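# Hang the upside-down beaker on the window-side drying rack

## Task

Pick up the inverted glass beaker from the shelved bench beside the door and put it onto one of the pegs of the drying rack on the shelved bench beside the window, pushed on deep enough that the peg supports it by itself. The task fails if the beaker ever touches the floor, drops more than a few centimetres or is struck hard (the glass breaks), or if the robot tips over or finishes leaning. At the end the gripper must have released the beaker and moved away, and the beaker must stay on the peg with no help from the robot.

## Robot and tools

Robot: a Hello Robot Stretch 4 with one arm. It has an omni-wheel base, a lift that slides up a vertical mast, a telescoping arm that reaches straight out, a wrist with yaw, pitch and roll joints, and a two-finger gripper whose steel fingers flex. It stands about 1.6 m tall, and the base rim lies within 0.23 m of the base origin. Cameras: head_camera (pinhole, 420x560), head_left_camera and head_right_camera (fisheye, 420x672), wrist_camera (pinhole, 616x392, on the gripper).

Frames: the base frame sits on the floor below the base centre, with x forward, y to the left and z up. hand_pose is reported in this frame and marks a point between the open fingertips; with all wrist joints at zero its axes line up with the base axes, and the printed position may be slightly wrong. The odometry frame is the base frame as it was when the scene began.

execute_actions: arguments are "actions" (a list holding either one action or nothing) and optional "cameras" (a list of names from head_camera, head_left_camera, head_right_camera, wrist_camera, all; omitted, null or ["all"] gives every camera, [] gives none). An empty list only reports state and pictures. An action may contain "base", "joints" or both, plus optional "pace" and "contact_limits"; alternatively it contains only "end_of_arm": "enable_torque", which re-powers any wrist or gripper motor that shut itself off.
- "base" holds exactly one command, each a relative move from where the base last measured itself: translate_m (metres, forward positive, -2 to 2, no turning), strafe_m (metres, sideways, left positive, -2 to 2), or rotate_rad (radians, turn in place, counter-clockwise seen from above positive, -3.2 to 3.2).
- "joints" is one object keyed by joint name, each value an absolute target: lift_m 0 to 1.2 m; arm_m 0 to 0.55 m; wrist_yaw_rad -1.134 to 4.276 (0 points forward, positive turns left, 3.14 tucks it back, above 3.4 the arm may block it); wrist_pitch_rad -1.117 to 4.259 (0 level, 1.57 pointing down); wrist_roll_rad -1.117 to 4.259 (0 keeps both fingers level, positive turns clockwise viewed from behind the gripper); gripper_m -0.038 to 0.141 m, the fingertip gap, with negatives pressing the tips together. Tolerances for done: ±0.004 for lift, arm and gripper, ±0.02 for yaw and roll, ±0.05 for pitch. Targets outside a joint range get clipped and noted; any other bad value or unknown key rejects the call and nothing moves.
- "pace": "slow", "default", "fast" or "max"; the base reaches 0.1/0.3/0.4/0.6 m/s and 1/2/3/4 rad/s respectively, slower when the lift is raised above 0.2.
- "contact_limits": only {"arm_m": value} from 0 (gentlest) to 0.75 (firmest), default 0.5; the arm stops when it pushes harder.
Motions in one action start together. A joint or base left out of an action may keep pushing toward an older target. If a result reports a stop, later movement calls in that same reply are skipped. Startup tip: lift_m 0.4 with wrist_yaw_rad 0 in one action unfolds the wrist.

wait: "seconds" 0 to 10; commands nothing and returns the same state and images.
zoom_image: "camera" plus "region" [x0, y0, x1, y1] in pixels of that camera's latest full image, origin top-left, at most 504x504.
read_manual: optional "section", only "licences"; returns licence text, moves nothing.
finished_scene: "scene" integer, the number of the scene being closed; irreversible, the result tells whether the goal was met. The goal must hold at that moment.

Result lines: joint_positions; hand_pose; base_odometry (wheel-count based, so slip looks like motion; heading -3.142 to 3.142, left positive); turned_by_wheels and turned_by_imu (a gap over about 0.1 rad hints at a collision or slip); base_tilt in degrees (forward and right positive, with a fixed offset up to about 1.5); lidar_m with 12 distances in 30-degree sectors, first straight ahead then counter-clockwise, "-" meaning nothing seen or closer than 0.25 m, blind to glass and thin legs; wrist_depth_mm as a 7x7 grid of depths 100 to 2000 mm, glass omitted; motor_effort in percent with peak in brackets (each motor has a small fixed bias and noise; wheel positive means turning right); base_status and joint_status: done, off_target, contact_stop_at_<key>, limit_stop_at_<name>, time_out, torque_fault; on_its_own lists what moved or changed without being commanded ("held at" gives a held target). The pictures line names the images in order.

Cautions: the glass beaker breaks from a few centimetres of fall or a hard hit, and must never reach the floor. Grip by commanding a gap below the object width; squeezing harder pulls it toward the wrist, and neither the reading nor done proves a hold, though a firm squeeze shows in gripper effort. Fingertips stuck on a surface free up by raising the lift. A contact stop leaves lift, arm or wheels slack. Tilt over 6 degrees freezes the lift, arm and wheels. Driving or turning with over 1 kg held and arm_m above 0.2, or pulling hard with a raised gripper, can tip the robot. Tilting the gripper up while rolled can trigger limit_stop_at_own_body. A wrist motor straining fully goes limp (torque_fault) until enable_torque. Loose objects may occasionally get nudged, and the world keeps running while you compose a reply.

Each tool is called after "Request:" as a command line: name --argument value for each argument, lists and objects as JSON in quotes; but a table of rows of numbers goes row by row, as --pt "numbers of a row", without its own name.

## Session

Request:
execute_actions --actions '[]'

Scene clock: 0.00 s.
base_odometry: x=+0.000 y=+0.000 heading=+0.000 (m, m, rad; odometry frame)
turned_by_wheels: +0.000 (rad since the last result)
turned_by_imu: +0.000 (rad since the last result)
base_tilt: forward=+0.0 right=+0.8 (deg)
lidar_m: 1.36 1.41 2.15 1.53 1.58 1.87 1.75 1.82 1.23 1.12 1.16 1.48
base_status: not commanded
joint_positions: lift_m=+0.289 arm_m=-0.001 wrist_yaw_rad=+3.227 wrist_pitch_rad=-0.013 wrist_roll_rad=-0.010 gripper_m=+0.057
joint_status: not commanded
motor_effort: lift_m=+20 arm_m=+0 wrist_yaw_rad=-2 wrist_pitch_rad=-5 wrist_roll_rad=-1 gripper_m=-5 wheel_0=+0 wheel_1=+0 wheel_2=+0 (%)
hand_pose: x=-0.1246 y=+0.0624 z=+0.4707 quat_wxyz=(-0.043, +0.007, -0.005, +0.999) (m; base frame)
wrist_depth_mm: - 136 135 - - - - / - - 133 - - - - / - - 132 - - - - / - 112 132 - - - - / 139 135 - - - - - / 200 - 1708 - 210 1756 1661 / 193 1281 683 156 1138 1118 1182
pictures: head_camera, head_left_camera, head_right_camera, wrist_camera
Images, in order (width x height): head_camera 420x560, head_left_camera 420x672, head_right_camera 420x672, wrist_camera 616x392.

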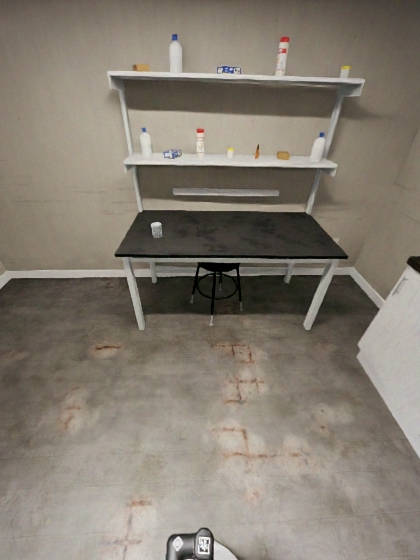

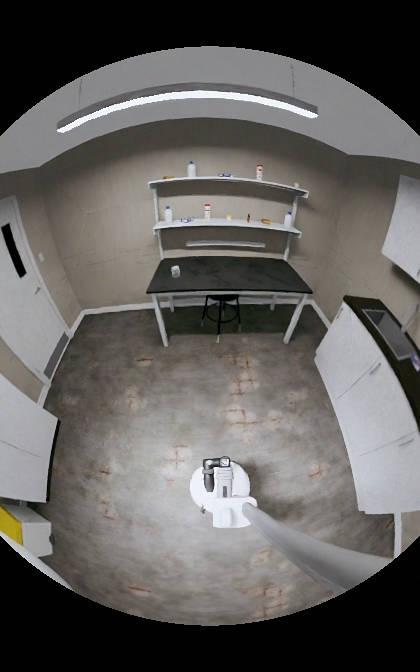

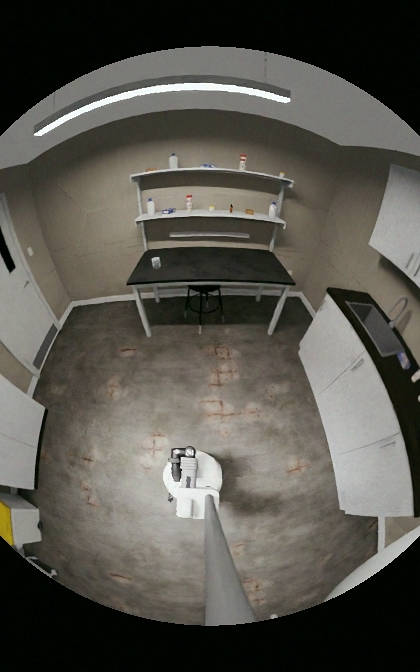

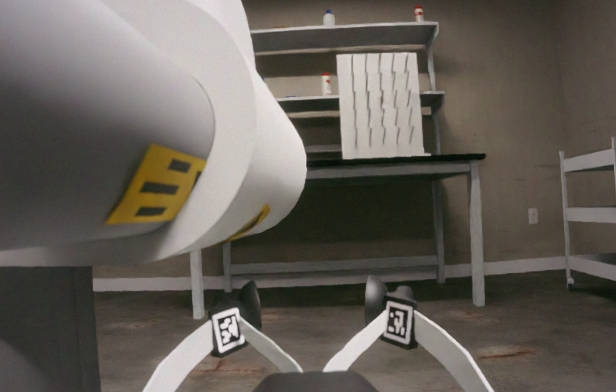

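Request:
zoom_image --camera "head_camera" --region '[110, 200, 230, 270]'

Request:
zoom_image --camera "wrist_camera" --region '[300, 30, 480, 180]'

Region (110, 200, 230, 270) of head_camera's 420x560 image, scaled by 4.200, with more detail than that image has; it fills the top 294 rows of this view, and the rest is white.

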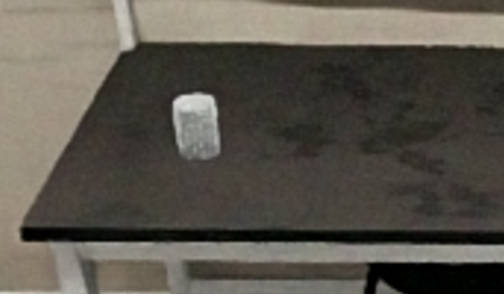

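Region (300, 30, 480, 180) of wrist_camera's 616x392 image, scaled by 2.800.

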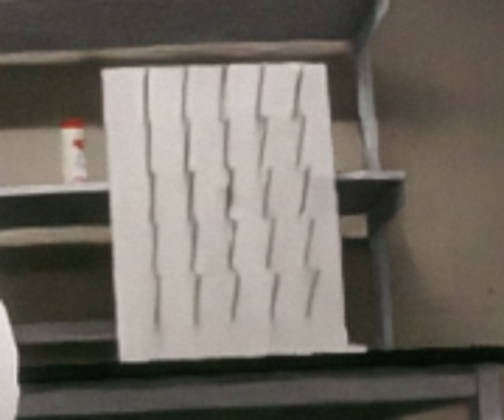

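Request:
execute_actions --actions '[{"base": {"translate_m": 1.0}, "joints": {"lift_m": 1.18, "wrist_yaw_rad": 0, "gripper_m": 0.12}, "pace": "fast"}]' --cameras '[]'

Request:
execute_actions --actions '[{"base": {"strafe_m": 0.45}, "joints": {"wrist_pitch_rad": 1.57, "arm_m": 0.4}, "pace": "fast"}]' --cameras '["head_camera", "wrist_camera"]'

Scene clock: 33.53 s.
base_odometry: x=+1.000 y=+0.000 heading=+0.000 (m, m, rad; odometry frame)
turned_by_wheels: +0.000 (rad since the last result)
turned_by_imu: -0.004 (rad since the last result)
base_tilt: forward=+0.0 right=+0.8 (deg)
lidar_m: 0.37 0.39 0.54 2.07 1.72 2.16 3.55 1.70 1.12 1.03 0.62 0.41
base_status: done
joint_positions: lift_m=+1.180 arm_m=-0.001 wrist_yaw_rad=+0.000 wrist_pitch_rad=-0.013 wrist_roll_rad=-0.010 gripper_m=+0.120
joint_status: all done
motor_effort: lift_m=+22(26) arm_m=+0(0) wrist_yaw_rad=-2(9) wrist_pitch_rad=-5(5) wrist_roll_rad=-1(1) gripper_m=-2(2) wheel_0=+1(8) wheel_1=+2(9) wheel_2=+2(13) (%)
hand_pose: x=+0.4587 y=-0.0874 z=+1.3619 quat_wxyz=(+1.000, -0.005, -0.007, +0.000) (m; base frame)
wrist_depth_mm: 946 960 976 1008 991 1025 1060 / 691 691 723 741 768 768 778 / 931 976 960 991 991 1025 1042 / 917 960 946 976 991 1025 1025 / 917 931 946 976 1008 1008 991 / 715 707 676 732 647 634 759 / 904 931 946 150 960 991 1008
pictures: none
No camera images: the call's "cameras" was empty. Leave "cameras" out to get every camera's image.

Scene clock: 36.33 s.
base_odometry: x=+1.000 y=+0.450 heading=+0.000 (m, m, rad; odometry frame)
turned_by_wheels: +0.000 (rad since the last result)
turned_by_imu: -0.001 (rad since the last result)
base_tilt: forward=+0.1 right=+0.8 (deg)
lidar_m: 0.34 0.37 1.52 1.61 1.33 1.54 3.66 2.91 1.59 1.50 0.55 0.38
base_status: done
joint_positions: lift_m=+1.180 arm_m=+0.399 wrist_yaw_rad=+0.000 wrist_pitch_rad=+1.570 wrist_roll_rad=-0.010 gripper_m=+0.120
joint_status: all done
motor_effort: lift_m=+22(22) arm_m=+7(8) wrist_yaw_rad=-2(1) wrist_pitch_rad=+2(5) wrist_roll_rad=-1(1) gripper_m=+2(3) wheel_0=-1(11) wheel_1=+2(11) wheel_2=+1(3) (%)
hand_pose: x=+0.5700 y=-0.0874 z=+1.0696 quat_wxyz=(+0.707, -0.004, +0.707, +0.004) (m; base frame)
wrist_depth_mm: 960 530 535 530 525 525 525 / 1229 530 525 530 525 530 521 / 1255 535 535 530 525 525 525 / 1281 535 525 525 525 521 521 / 1255 521 525 525 525 525 517 / 1281 521 525 525 525 512 521 / 1336 525 521 150 517 521 1255
pictures: head_camera, wrist_camera
Images, in order (width x height): head_camera 420x560, wrist_camera 616x392.

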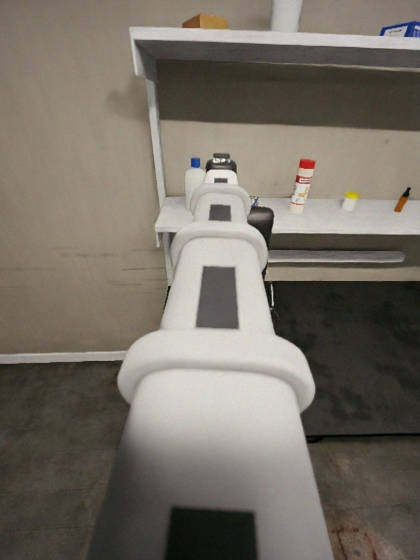

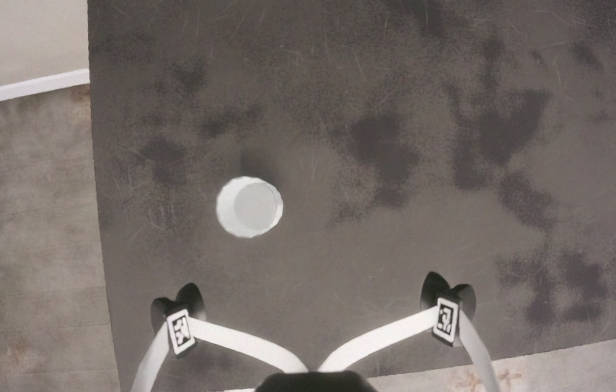

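Request:
execute_actions --actions '[{"base": {"strafe_m": 0.066}, "joints": {"arm_m": 0.444, "lift_m": 1.0}}]' --cameras '["wrist_camera"]'

Scene clock: 55.37 s.
base_odometry: x=+1.000 y=+0.516 heading=+0.000 (m, m, rad; odometry frame)
turned_by_wheels: +0.000 (rad since the last result)
turned_by_imu: -0.002 (rad since the last result)
base_tilt: forward=+0.1 right=+0.8 (deg)
lidar_m: 0.33 0.35 1.51 1.54 1.29 1.48 3.11 2.90 1.72 1.54 0.52 0.39
base_status: done
joint_positions: lift_m=+1.000 arm_m=+0.443 wrist_yaw_rad=+0.000 wrist_pitch_rad=+1.570 wrist_roll_rad=-0.010 gripper_m=+0.120
joint_status: all done
motor_effort: lift_m=+18(21) arm_m=+7(7) wrist_yaw_rad=-2(1) wrist_pitch_rad=+1(2) wrist_roll_rad=-1(1) gripper_m=-2(0) wheel_0=+0(9) wheel_1=+0(11) wheel_2=+1(1) (%)
hand_pose: x=+0.6139 y=-0.0874 z=+0.8899 quat_wxyz=(+0.707, -0.004, +0.707, +0.004) (m; base frame)
wrist_depth_mm: 351 349 349 351 349 347 347 / 351 349 351 349 347 345 347 / 351 347 347 345 347 345 343 / 1118 349 349 347 345 345 345 / 1098 349 347 347 345 343 347 / 1060 347 347 345 343 342 343 / 1098 347 347 150 342 343 342
pictures: wrist_camera
Images, in order (width x height): wrist_camera 616x392.

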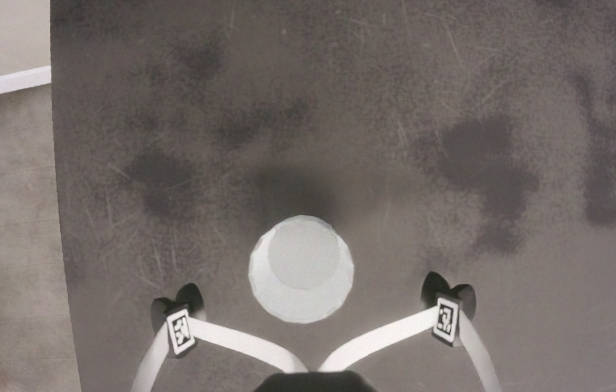

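Request:
execute_actions --actions '[{"joints": {"arm_m": 0.452, "lift_m": 0.935}}]' --cameras '[]'

Request:
execute_actions --actions '[{"joints": {"gripper_m": 0.03}}]' --cameras '["wrist_camera"]'

Scene clock: 61.93 s.
base_odometry: x=+1.000 y=+0.516 heading=+0.000 (m, m, rad; odometry frame)
turned_by_wheels: +0.000 (rad since the last result)
turned_by_imu: -0.001 (rad since the last result)
base_tilt: forward=+0.1 right=+0.7 (deg)
lidar_m: 0.34 0.36 1.49 1.53 1.28 1.46 3.07 2.90 1.70 1.55 0.58 0.38
base_status: not commanded
joint_positions: lift_m=+0.935 arm_m=+0.451 wrist_yaw_rad=+0.000 wrist_pitch_rad=+1.570 wrist_roll_rad=-0.010 gripper_m=+0.120
joint_status: all done
motor_effort: lift_m=+18(16) arm_m=+7(9) wrist_yaw_rad=-1(2) wrist_pitch_rad=+1(1) wrist_roll_rad=-1(1) gripper_m=-2(1) wheel_0=+0(1) wheel_1=+0(1) wheel_2=+1(1) (%)
hand_pose: x=+0.6219 y=-0.0874 z=+0.8249 quat_wxyz=(+0.707, -0.004, +0.707, +0.004) (m; base frame)
wrist_depth_mm: 286 285 283 285 285 283 285 / 286 285 286 285 282 283 282 / 286 285 283 282 281 281 281 / 285 283 283 282 282 281 279 / 283 283 282 282 281 281 279 / 282 282 281 281 281 279 279 / 282 282 281 150 281 278 278
pictures: none
No camera images: the call's "cameras" was empty. Leave "cameras" out to get every camera's image.

Scene clock: 63.70 s.
base_odometry: x=+1.000 y=+0.516 heading=+0.000 (m, m, rad; odometry frame)
turned_by_wheels: +0.000 (rad since the last result)
turned_by_imu: -0.001 (rad since the last result)
base_tilt: forward=+0.0 right=+0.8 (deg)
lidar_m: 0.33 0.38 1.51 1.52 1.26 1.49 3.10 2.90 1.70 1.56 0.56 0.37
base_status: not commanded
joint_positions: lift_m=+0.935 arm_m=+0.451 wrist_yaw_rad=+0.000 wrist_pitch_rad=+1.570 wrist_roll_rad=-0.010 gripper_m=+0.030
joint_status: all done
motor_effort: lift_m=+17(18) arm_m=+7(7) wrist_yaw_rad=-1(2) wrist_pitch_rad=+1(1) wrist_roll_rad=-1(1) gripper_m=-20(22) wheel_0=-1(1) wheel_1=-1(0) wheel_2=+1(1) (%)
hand_pose: x=+0.6219 y=-0.0874 z=+0.8249 quat_wxyz=(+0.707, -0.004, +0.707, +0.004) (m; base frame)
wrist_depth_mm: 287 286 283 285 285 283 282 / 283 286 283 283 282 282 282 / 283 285 282 283 282 282 281 / 283 285 282 282 282 282 281 / 282 282 282 282 279 278 278 / 283 281 281 281 208 279 278 / 282 279 240 279 279 278 278
pictures: wrist_camera
Images, in order (width x height): wrist_camera 616x392.

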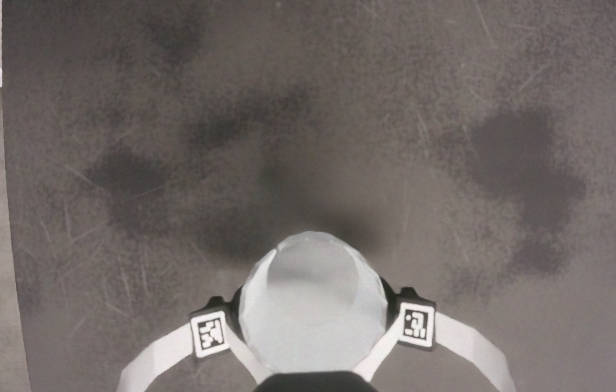

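Request:
execute_actions --actions '[{"joints": {"lift_m": 1.02}}]' --cameras '[]'

Request:
execute_actions --actions '[{"base": {"translate_m": -0.3}, "joints": {"arm_m": 0.0}}]' --cameras '[]'

Request:
execute_actions --actions '[{"base": {"rotate_rad": 3.1416}}]' --cameras '[]'

Request:
execute_actions --actions '[{"base": {"translate_m": 1.6}}]' --cameras '["head_camera", "wrist_camera"]'

Scene clock: 73.00 s.
base_odometry: x=+1.000 y=+0.516 heading=+0.000 (m, m, rad; odometry frame)
turned_by_wheels: +0.000 (rad since the last result)
turned_by_imu: -0.001 (rad since the last result)
base_tilt: forward=+0.1 right=+0.8 (deg)
lidar_m: 0.34 0.38 1.50 1.53 1.25 1.50 3.06 2.92 1.65 1.54 0.57 0.36
base_status: not commanded
joint_positions: lift_m=+1.020 arm_m=+0.451 wrist_yaw_rad=+0.000 wrist_pitch_rad=+1.570 wrist_roll_rad=-0.010 gripper_m=+0.030
joint_status: all done
motor_effort: lift_m=+23(23) arm_m=+7(7) wrist_yaw_rad=-1(1) wrist_pitch_rad=+1(1) wrist_roll_rad=-1(1) gripper_m=-19(19) wheel_0=-1(0) wheel_1=-1(1) wheel_2=+1(1) (%)
hand_pose: x=+0.6219 y=-0.0874 z=+0.9095 quat_wxyz=(+0.707, -0.004, +0.707, +0.004) (m; base frame)
wrist_depth_mm: 809 373 368 366 368 368 366 / 991 370 368 366 366 368 364 / 1118 368 373 366 368 366 362 / 1138 366 368 366 366 364 364 / 1118 366 366 362 366 364 362 / 1118 366 368 366 208 359 362 / 1118 364 283 364 364 362 364
pictures: none
No camera images: the call's "cameras" was empty. Leave "cameras" out to get every camera's image.

Scene clock: 75.47 s.
base_odometry: x=+0.700 y=+0.516 heading=+0.000 (m, m, rad; odometry frame)
turned_by_wheels: +0.000 (rad since the last result)
turned_by_imu: +0.000 (rad since the last result)
base_tilt: forward=+0.0 right=+0.8 (deg)
lidar_m: 0.64 1.47 1.62 1.51 1.15 1.46 3.17 2.57 1.71 1.57 1.02 0.70
base_status: done
joint_positions: lift_m=+1.020 arm_m=+0.001 wrist_yaw_rad=+0.000 wrist_pitch_rad=+1.570 wrist_roll_rad=-0.010 gripper_m=+0.030
joint_status: all done
motor_effort: lift_m=+22(23) arm_m=-7(9) wrist_yaw_rad=-1(0) wrist_pitch_rad=+0(0) wrist_roll_rad=-1(0) gripper_m=-21(21) wheel_0=-3(7) wheel_1=-1(6) wheel_2=+1(9) (%)
hand_pose: x=+0.1723 y=-0.0874 z=+0.9095 quat_wxyz=(+0.707, -0.003, +0.707, +0.003) (m; base frame)
wrist_depth_mm: 1138 1160 1138 1118 1118 1118 1118 / 1118 1138 1138 1138 1138 1138 1118 / 1138 1138 1138 1138 1118 1118 1118 / 1118 1138 1098 1118 1118 1118 1118 / 1118 1118 917 917 1138 1118 1118 / 1138 1138 904 904 206 1118 1118 / 1118 1098 554 904 1118 1138 1098
pictures: none
No camera images: the call's "cameras" was empty. Leave "cameras" out to get every camera's image.

Scene clock: 78.80 s.
base_odometry: x=+0.700 y=+0.516 heading=+3.141 (m, m, rad; odometry frame)
turned_by_wheels: +3.141 (rad since the last result)
turned_by_imu: +3.085 (rad since the last result)
base_tilt: forward=+0.1 right=+0.8 (deg)
lidar_m: 2.46 2.53 1.73 1.59 1.03 0.68 0.65 1.45 1.63 1.50 1.14 1.44
base_status: done
joint_positions: lift_m=+1.020 arm_m=+0.001 wrist_yaw_rad=+0.000 wrist_pitch_rad=+1.570 wrist_roll_rad=-0.010 gripper_m=+0.030
joint_status: not commanded
motor_effort: lift_m=+23(23) arm_m=-7(7) wrist_yaw_rad=+1(1) wrist_pitch_rad=+1(0) wrist_roll_rad=-1(1) gripper_m=-16(22) wheel_0=-3(8) wheel_1=-2(8) wheel_2=-1(11) (%)
hand_pose: x=+0.1724 y=-0.0874 z=+0.9095 quat_wxyz=(+0.707, -0.003, +0.707, +0.003) (m; base frame)
wrist_depth_mm: 1138 1138 1138 1138 1118 1118 1138 / 1118 1138 1138 1138 1118 1118 1118 / 1118 1118 1160 1138 1138 1118 1098 / 1118 1118 1098 1138 1098 1138 1138 / 1118 1118 931 917 1118 1118 1138 / 1138 1138 917 917 207 1098 1118 / 1098 1118 559 904 1098 1098 1118
pictures: none
No camera images: the call's "cameras" was empty. Leave "cameras" out to get every camera's image.

Scene clock: 85.63 s.
base_odometry: x=-0.900 y=+0.516 heading=-3.141 (m, m, rad; odometry frame)
turned_by_wheels: +0.000 (rad since the last result)
turned_by_imu: -0.006 (rad since the last result)
base_tilt: forward=+0.1 right=+0.8 (deg)
lidar_m: 0.87 0.91 1.21 1.75 1.78 2.29 2.43 1.49 1.03 0.97 1.01 0.93
base_status: done
joint_positions: lift_m=+1.020 arm_m=+0.001 wrist_yaw_rad=+0.000 wrist_pitch_rad=+1.570 wrist_roll_rad=-0.010 gripper_m=+0.030
joint_status: not commanded
motor_effort: lift_m=+22(22) arm_m=-7(7) wrist_yaw_rad=+0(0) wrist_pitch_rad=+1(1) wrist_roll_rad=-1(1) gripper_m=-19(19) wheel_0=+2(7) wheel_1=+2(8) wheel_2=+2(12) (%)
hand_pose: x=+0.1724 y=-0.0874 z=+0.9095 quat_wxyz=(+0.707, -0.003, +0.707, +0.003) (m; base frame)
wrist_depth_mm: 1138 1138 1160 1118 1138 1098 1118 / 1118 1138 1138 1138 1118 1098 1118 / 1138 1118 1138 1118 1098 1118 1118 / 1118 1118 1138 1118 1118 1098 1098 / 1098 1118 931 917 1118 1098 1118 / 1118 1160 917 917 207 1118 1098 / 1118 1118 559 891 1118 1118 1098
pictures: head_camera, wrist_camera
Images, in order (width x height): head_camera 420x560, wrist_camera 616x392.

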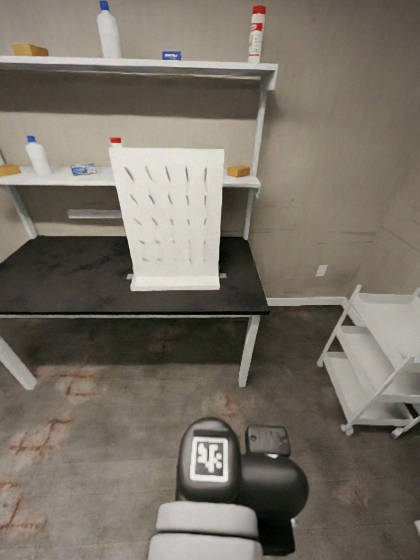

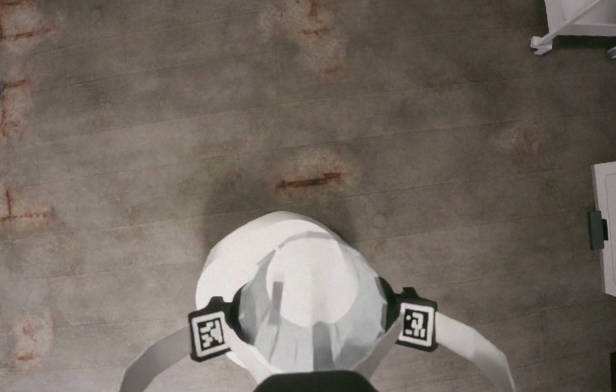

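Request:
zoom_image --camera "head_camera" --region '[90, 130, 270, 320]'

Region (90, 130, 270, 320) of head_camera's 420x560 image, scaled by 2.653, with more detail than that image has; it fills the left 477 columns of this view, and the rest is white.

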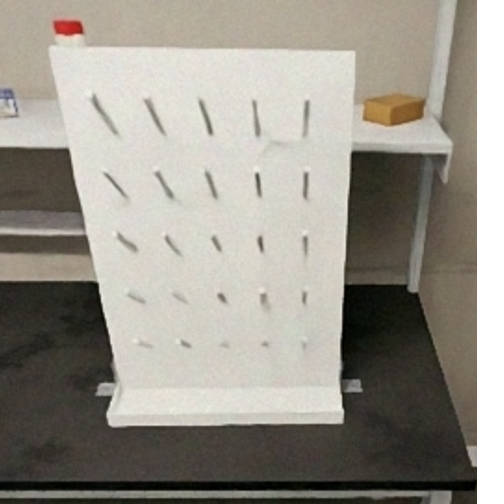

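Request:
execute_actions --actions '[{"base": {"strafe_m": 0.11}, "joints": {"wrist_pitch_rad": 0.52, "lift_m": 1.08}}]' --cameras '[]'

Request:
execute_actions --actions '[{"base": {"translate_m": 0.54}}]' --cameras '["head_camera", "wrist_camera"]'

Scene clock: 119.60 s.
base_odometry: x=-0.900 y=+0.406 heading=-3.142 (m, m, rad; odometry frame)
turned_by_wheels: +0.000 (rad since the last result)
turned_by_imu: -0.002 (rad since the last result)
base_tilt: forward=+0.1 right=+0.7 (deg)
lidar_m: 0.85 0.90 1.18 1.67 1.66 2.17 2.30 1.69 1.14 1.09 1.10 0.95
base_status: done
joint_positions: lift_m=+1.080 arm_m=+0.001 wrist_yaw_rad=+0.000 wrist_pitch_rad=+0.524 wrist_roll_rad=-0.010 gripper_m=+0.030
joint_status: all done
motor_effort: lift_m=+23(27) arm_m=-7(7) wrist_yaw_rad=-1(1) wrist_pitch_rad=-9(10) wrist_roll_rad=-1(1) gripper_m=-20(17) wheel_0=-3(11) wheel_1=+1(8) wheel_2=+1(1) (%)
hand_pose: x=+0.4220 y=-0.0874 z=+1.1138 quat_wxyz=(+0.966, -0.005, +0.259, +0.001) (m; base frame)
wrist_depth_mm: 1042 798 809 820 1336 1366 1430 / 1281 866 854 891 1464 1430 1499 / 1397 1308 931 960 1537 1576 1661 / 1118 1042 960 1008 1078 1756 1708 / 842 842 831 866 866 1863 1808 / 1576 1661 842 1661 207 1618 1537 / 1499 1397 809 1499 1042 1308 1255
pictures: none
No camera images: the call's "cameras" was empty. Leave "cameras" out to get every camera's image.

Scene clock: 122.90 s.
base_odometry: x=-1.440 y=+0.406 heading=-3.141 (m, m, rad; odometry frame)
turned_by_wheels: +0.000 (rad since the last result)
turned_by_imu: -0.002 (rad since the last result)
base_tilt: forward=+0.1 right=+0.8 (deg)
lidar_m: 0.33 0.34 0.45 1.02 1.84 2.25 3.10 1.62 1.14 0.88 0.51 0.35
base_status: done
joint_positions: lift_m=+1.080 arm_m=+0.001 wrist_yaw_rad=+0.000 wrist_pitch_rad=+0.523 wrist_roll_rad=-0.010 gripper_m=+0.030
joint_status: not commanded
motor_effort: lift_m=+23(23) arm_m=-7(7) wrist_yaw_rad=-3(0) wrist_pitch_rad=-8(8) wrist_roll_rad=-1(1) gripper_m=-20(18) wheel_0=+2(7) wheel_1=+2(8) wheel_2=+0(11) (%)
hand_pose: x=+0.4220 y=-0.0874 z=+1.1138 quat_wxyz=(+0.966, -0.005, +0.259, +0.001) (m; base frame)
wrist_depth_mm: 310 314 324 334 574 878 904 / 324 336 347 357 917 931 946 / 355 366 375 384 1008 1025 1042 / 375 392 404 413 1042 1118 1118 / 413 424 442 455 798 1182 1281 / 455 466 329 496 207 1281 1366 / 480 459 359 530 554 544 1366
pictures: head_camera, wrist_camera
Images, in order (width x height): head_camera 420x560, wrist_camera 616x392.

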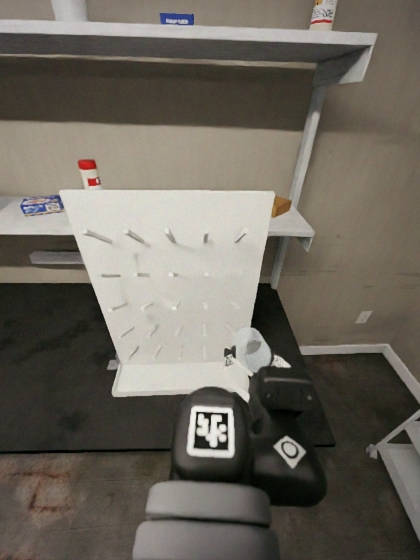

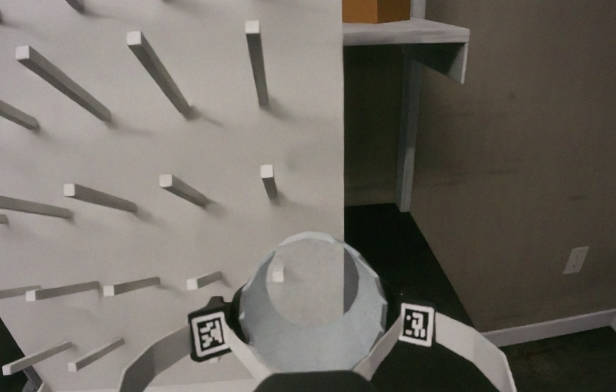

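Request:
execute_actions --actions '[{"base": {"strafe_m": 0.025}, "joints": {"wrist_pitch_rad": 0.70, "lift_m": 1.125, "arm_m": 0.03}, "pace": "slow"}]' --cameras '["wrist_camera"]'

Scene clock: 143.27 s.
base_odometry: x=-1.440 y=+0.381 heading=-3.141 (m, m, rad; odometry frame)
turned_by_wheels: +0.000 (rad since the last result)
turned_by_imu: -0.001 (rad since the last result)
base_tilt: forward=+0.1 right=+0.8 (deg)
lidar_m: 0.31 0.34 0.45 1.02 1.84 2.22 3.64 1.64 1.14 0.92 0.54 0.35
base_status: done
joint_positions: lift_m=+1.125 arm_m=+0.029 wrist_yaw_rad=+0.000 wrist_pitch_rad=+0.702 wrist_roll_rad=-0.010 gripper_m=+0.030
joint_status: all done
motor_effort: lift_m=+23(22) arm_m=+7(7) wrist_yaw_rad=-2(0) wrist_pitch_rad=-5(7) wrist_roll_rad=-1(1) gripper_m=-17(18) wheel_0=-3(6) wheel_1=+4(6) wheel_2=+0(0) (%)
hand_pose: x=+0.4199 y=-0.0874 z=+1.1166 quat_wxyz=(+0.939, -0.005, +0.344, +0.002) (m; base frame)
wrist_depth_mm: 286 294 304 314 768 878 904 / 314 325 334 343 917 960 991 / 349 357 366 379 1008 1078 1118 / 389 402 415 430 831 1205 1255 / 427 442 466 480 715 1397 1430 / 492 517 430 549 207 627 1397 / 554 535 368 554 525 521 1281
pictures: wrist_camera
Images, in order (width x height): wrist_camera 616x392.

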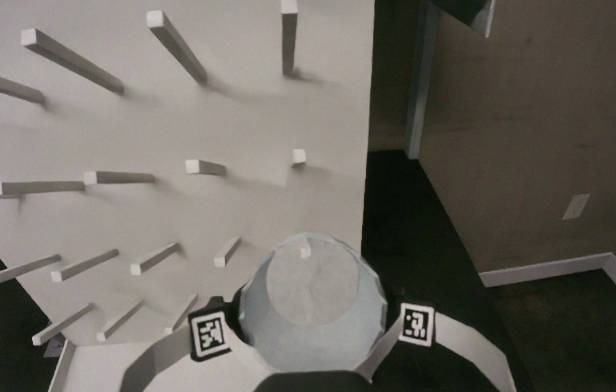

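Request:
execute_actions --actions '[{"joints": {"wrist_pitch_rad": 0.66, "lift_m": 1.065, "arm_m": 0.093}, "pace": "slow"}]' --cameras '["wrist_camera"]'

Scene clock: 153.83 s.
base_odometry: x=-1.440 y=+0.381 heading=-3.141 (m, m, rad; odometry frame)
turned_by_wheels: +0.000 (rad since the last result)
turned_by_imu: -0.002 (rad since the last result)
base_tilt: forward=+0.0 right=+0.7 (deg)
lidar_m: 0.31 0.33 0.46 1.07 1.82 2.22 3.63 1.65 1.16 0.90 0.52 0.34
base_status: not commanded
joint_positions: lift_m=+1.065 arm_m=+0.092 wrist_yaw_rad=+0.000 wrist_pitch_rad=+0.663 wrist_roll_rad=-0.010 gripper_m=+0.030
joint_status: all done
motor_effort: lift_m=+18(23) arm_m=+7(7) wrist_yaw_rad=-1(2) wrist_pitch_rad=-7(9) wrist_roll_rad=-1(1) gripper_m=-20(17) wheel_0=-4(4) wheel_1=+4(4) wheel_2=+0(0) (%)
hand_pose: x=+0.4900 y=-0.0874 z=+1.0658 quat_wxyz=(+0.946, -0.005, +0.326, +0.002) (m; base frame)
wrist_depth_mm: 231 236 248 252 683 809 831 / 252 260 267 277 741 878 891 / 277 282 293 297 878 976 1008 / 309 315 325 336 750 1098 1118 / 343 351 359 375 634 1205 1255 / 389 404 245 427 208 569 1397 / 430 436 254 477 480 473 1229
pictures: wrist_camera
Images, in order (width x height): wrist_camera 616x392.

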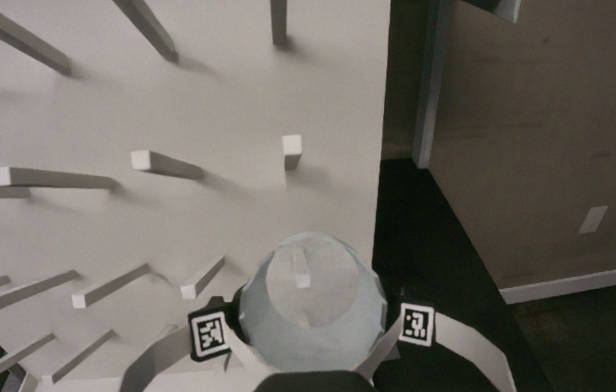

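Request:
execute_actions --actions '[{"joints": {"wrist_roll_rad": 0.7, "lift_m": 1.043, "arm_m": 0.121}, "pace": "slow"}]' --cameras '["wrist_camera", "head_camera"]'

Scene clock: 169.17 s.
base_odometry: x=-1.440 y=+0.381 heading=-3.141 (m, m, rad; odometry frame)
turned_by_wheels: +0.000 (rad since the last result)
turned_by_imu: -0.001 (rad since the last result)
base_tilt: forward=+0.0 right=+0.9 (deg)
lidar_m: 0.32 0.33 0.43 1.05 1.83 2.15 3.62 1.63 1.13 0.90 0.50 0.34
base_status: not commanded
joint_positions: lift_m=+1.043 arm_m=+0.120 wrist_yaw_rad=+0.000 wrist_pitch_rad=+0.663 wrist_roll_rad=+0.699 gripper_m=+0.030
joint_status: all done
motor_effort: lift_m=+18(20) arm_m=+7(7) wrist_yaw_rad=-2(2) wrist_pitch_rad=-8(7) wrist_roll_rad=+1(4) gripper_m=-21(21) wheel_0=-4(4) wheel_1=+4(4) wheel_2=+0(0) (%)
hand_pose: x=+0.5180 y=-0.0874 z=+1.0438 quat_wxyz=(+0.888, +0.324, +0.306, -0.111) (m; base frame)
wrist_depth_mm: 194 211 750 831 946 1118 1255 / 195 222 252 854 991 1182 1397 / 213 236 264 798 707 1229 1336 / 224 243 279 322 615 525 469 / 236 262 297 338 512 473 421 / 234 277 293 366 208 421 389 / 256 274 215 384 421 373 366
pictures: head_camera, wrist_camera
Images, in order (width x height): head_camera 420x560, wrist_camera 616x392.

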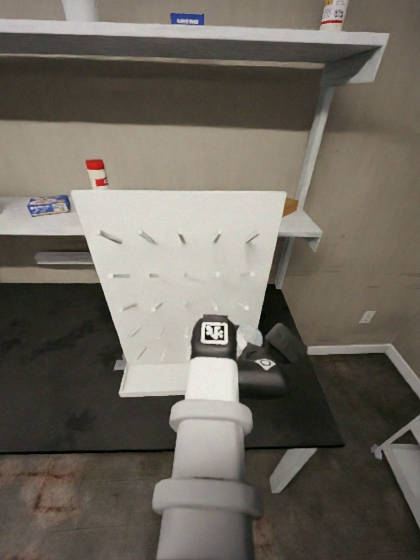

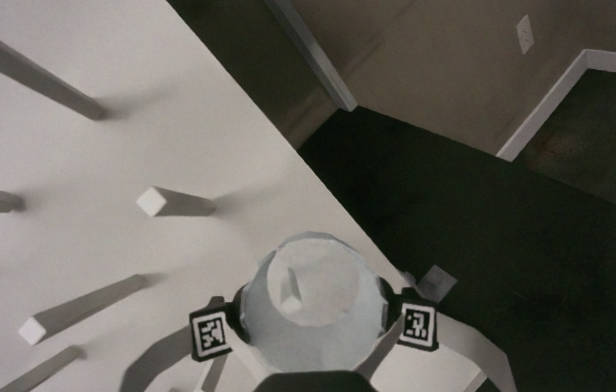

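Request:
execute_actions --actions '[{"joints": {"lift_m": 1.028}, "pace": "slow"}]' --cameras '[]'

Request:
execute_actions --actions '[{"joints": {"gripper_m": 0.09}}]' --cameras '["wrist_camera"]'

Scene clock: 175.60 s.
base_odometry: x=-1.440 y=+0.381 heading=-3.141 (m, m, rad; odometry frame)
turned_by_wheels: +0.000 (rad since the last result)
turned_by_imu: -0.001 (rad since the last result)
base_tilt: forward=+0.1 right=+0.8 (deg)
lidar_m: 0.30 0.31 0.44 1.03 1.81 2.18 3.63 1.64 1.15 0.91 0.53 0.35
base_status: not commanded
joint_positions: lift_m=+1.028 arm_m=+0.120 wrist_yaw_rad=+0.000 wrist_pitch_rad=+0.663 wrist_roll_rad=+0.699 gripper_m=+0.030
joint_status: all done
motor_effort: lift_m=+18(19) arm_m=+7(7) wrist_yaw_rad=-4(2) wrist_pitch_rad=-8(8) wrist_roll_rad=+1(0) gripper_m=-18(22) wheel_0=-4(4) wheel_1=+5(4) wheel_2=+0(0) (%)
hand_pose: x=+0.5180 y=-0.0874 z=+1.0288 quat_wxyz=(+0.888, +0.324, +0.306, -0.111) (m; base frame)
wrist_depth_mm: 195 212 750 842 960 1118 1281 / 200 223 253 866 1042 1182 1366 / 213 236 264 768 668 1205 1336 / 223 237 278 319 580 500 452 / 236 262 298 343 504 452 407 / 238 277 293 366 207 410 375 / 262 276 209 379 407 357 351
pictures: none
No camera images: the call's "cameras" was empty. Leave "cameras" out to get every camera's image.

Scene clock: 177.00 s.
base_odometry: x=-1.440 y=+0.381 heading=-3.141 (m, m, rad; odometry frame)
turned_by_wheels: +0.000 (rad since the last result)
turned_by_imu: +0.000 (rad since the last result)
base_tilt: forward=+0.1 right=+0.8 (deg)
lidar_m: 0.30 0.31 0.46 1.06 1.83 2.17 3.61 1.64 1.14 0.93 0.54 0.34
base_status: not commanded
joint_positions: lift_m=+1.028 arm_m=+0.120 wrist_yaw_rad=+0.000 wrist_pitch_rad=+0.662 wrist_roll_rad=+0.699 gripper_m=+0.090
joint_status: all done
motor_effort: lift_m=+18(18) arm_m=+7(7) wrist_yaw_rad=-2(0) wrist_pitch_rad=-5(8) wrist_roll_rad=+1(1) gripper_m=-5(20) wheel_0=-4(4) wheel_1=+4(4) wheel_2=+0(0) (%)
hand_pose: x=+0.5181 y=-0.0874 z=+1.0290 quat_wxyz=(+0.888, +0.324, +0.305, -0.111) (m; base frame)
wrist_depth_mm: 195 212 732 809 960 1098 1281 / 198 222 251 866 991 1205 1336 / 212 235 265 778 661 1205 1336 / 223 236 278 322 591 504 452 / 235 260 298 343 496 455 410 / 235 277 220 368 214 410 377 / 263 283 236 151 418 366 355
pictures: wrist_camera
Images, in order (width x height): wrist_camera 616x392.

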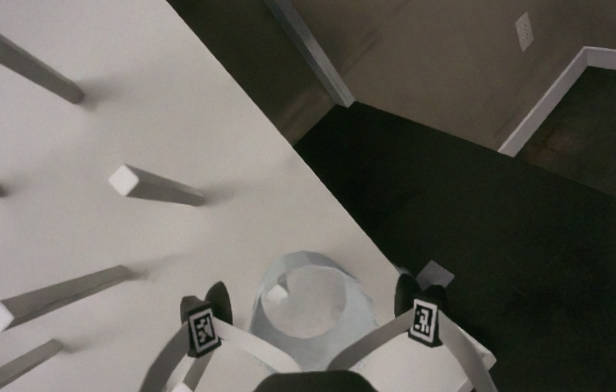

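Beaker is hanging. Retract along the peg direction.

Request:
execute_actions --actions '[{"joints": {"lift_m": 1.11, "arm_m": 0.01}, "pace": "slow"}]' --cameras '[]'

Request:
execute_actions --actions '[{"base": {"translate_m": -0.4}}]' --cameras '["head_camera"]'

Scene clock: 183.63 s.
base_odometry: x=-1.440 y=+0.381 heading=-3.141 (m, m, rad; odometry frame)
turned_by_wheels: +0.000 (rad since the last result)
turned_by_imu: -0.002 (rad since the last result)
base_tilt: forward=+0.0 right=+0.8 (deg)
lidar_m: 0.31 0.33 0.44 1.02 1.81 2.22 3.63 1.62 1.15 0.91 0.53 0.35
base_status: not commanded
joint_positions: lift_m=+1.110 arm_m=+0.011 wrist_yaw_rad=+0.000 wrist_pitch_rad=+0.662 wrist_roll_rad=+0.699 gripper_m=+0.090
joint_status: all done
motor_effort: lift_m=+22(22) arm_m=-7(7) wrist_yaw_rad=-2(1) wrist_pitch_rad=-5(5) wrist_roll_rad=+1(1) gripper_m=-2(1) wheel_0=-4(4) wheel_1=+4(4) wheel_2=+0(0) (%)
hand_pose: x=+0.4097 y=-0.0874 z=+1.1106 quat_wxyz=(+0.888, +0.324, +0.305, -0.111) (m; base frame)
wrist_depth_mm: 278 300 842 946 1078 1255 1397 / 287 312 366 991 1160 1366 1537 / 304 330 377 976 842 1464 1430 / 314 351 397 459 707 609 1255 / 336 370 427 492 609 544 484 / 351 394 221 521 213 484 445 / 368 402 466 151 496 442 415
pictures: none
No camera images: the call's "cameras" was empty. Leave "cameras" out to get every camera's image.

Scene clock: 186.47 s.
base_odometry: x=-1.040 y=+0.381 heading=-3.142 (m, m, rad; odometry frame)
turned_by_wheels: +0.000 (rad since the last result)
turned_by_imu: +0.000 (rad since the last result)
base_tilt: forward=+0.1 right=+0.8 (deg)
lidar_m: 0.71 0.73 1.01 1.93 1.66 2.14 2.61 1.69 1.22 1.12 1.02 0.79
base_status: done
joint_positions: lift_m=+1.110 arm_m=+0.011 wrist_yaw_rad=+0.000 wrist_pitch_rad=+0.662 wrist_roll_rad=+0.699 gripper_m=+0.090
joint_status: not commanded
motor_effort: lift_m=+22(22) arm_m=-7(7) wrist_yaw_rad=-1(2) wrist_pitch_rad=-5(5) wrist_roll_rad=+1(0) gripper_m=-6(5) wheel_0=-2(7) wheel_1=-2(7) wheel_2=-2(12) (%)
hand_pose: x=+0.4097 y=-0.0874 z=+1.1107 quat_wxyz=(+0.888, +0.324, +0.305, -0.111) (m; base frame)
wrist_depth_mm: 574 640 1229 1366 1576 1756 1537 / 597 661 1255 1366 1618 1863 1255 / 627 707 788 960 820 1618 1336 / 676 732 842 831 768 1499 1308 / 741 778 866 741 1499 1255 1160 / 1205 904 220 1464 213 1160 1118 / 1042 820 691 151 1229 1098 1008
pictures: head_camera
Images, in order (width x height): head_camera 420x560.

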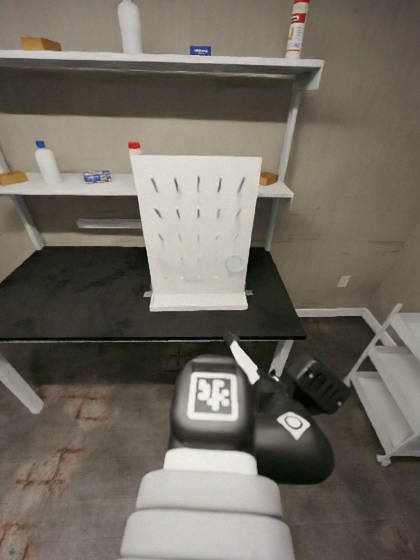

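Request:
finished_scene --scene 1

The scene is finished: the task was done.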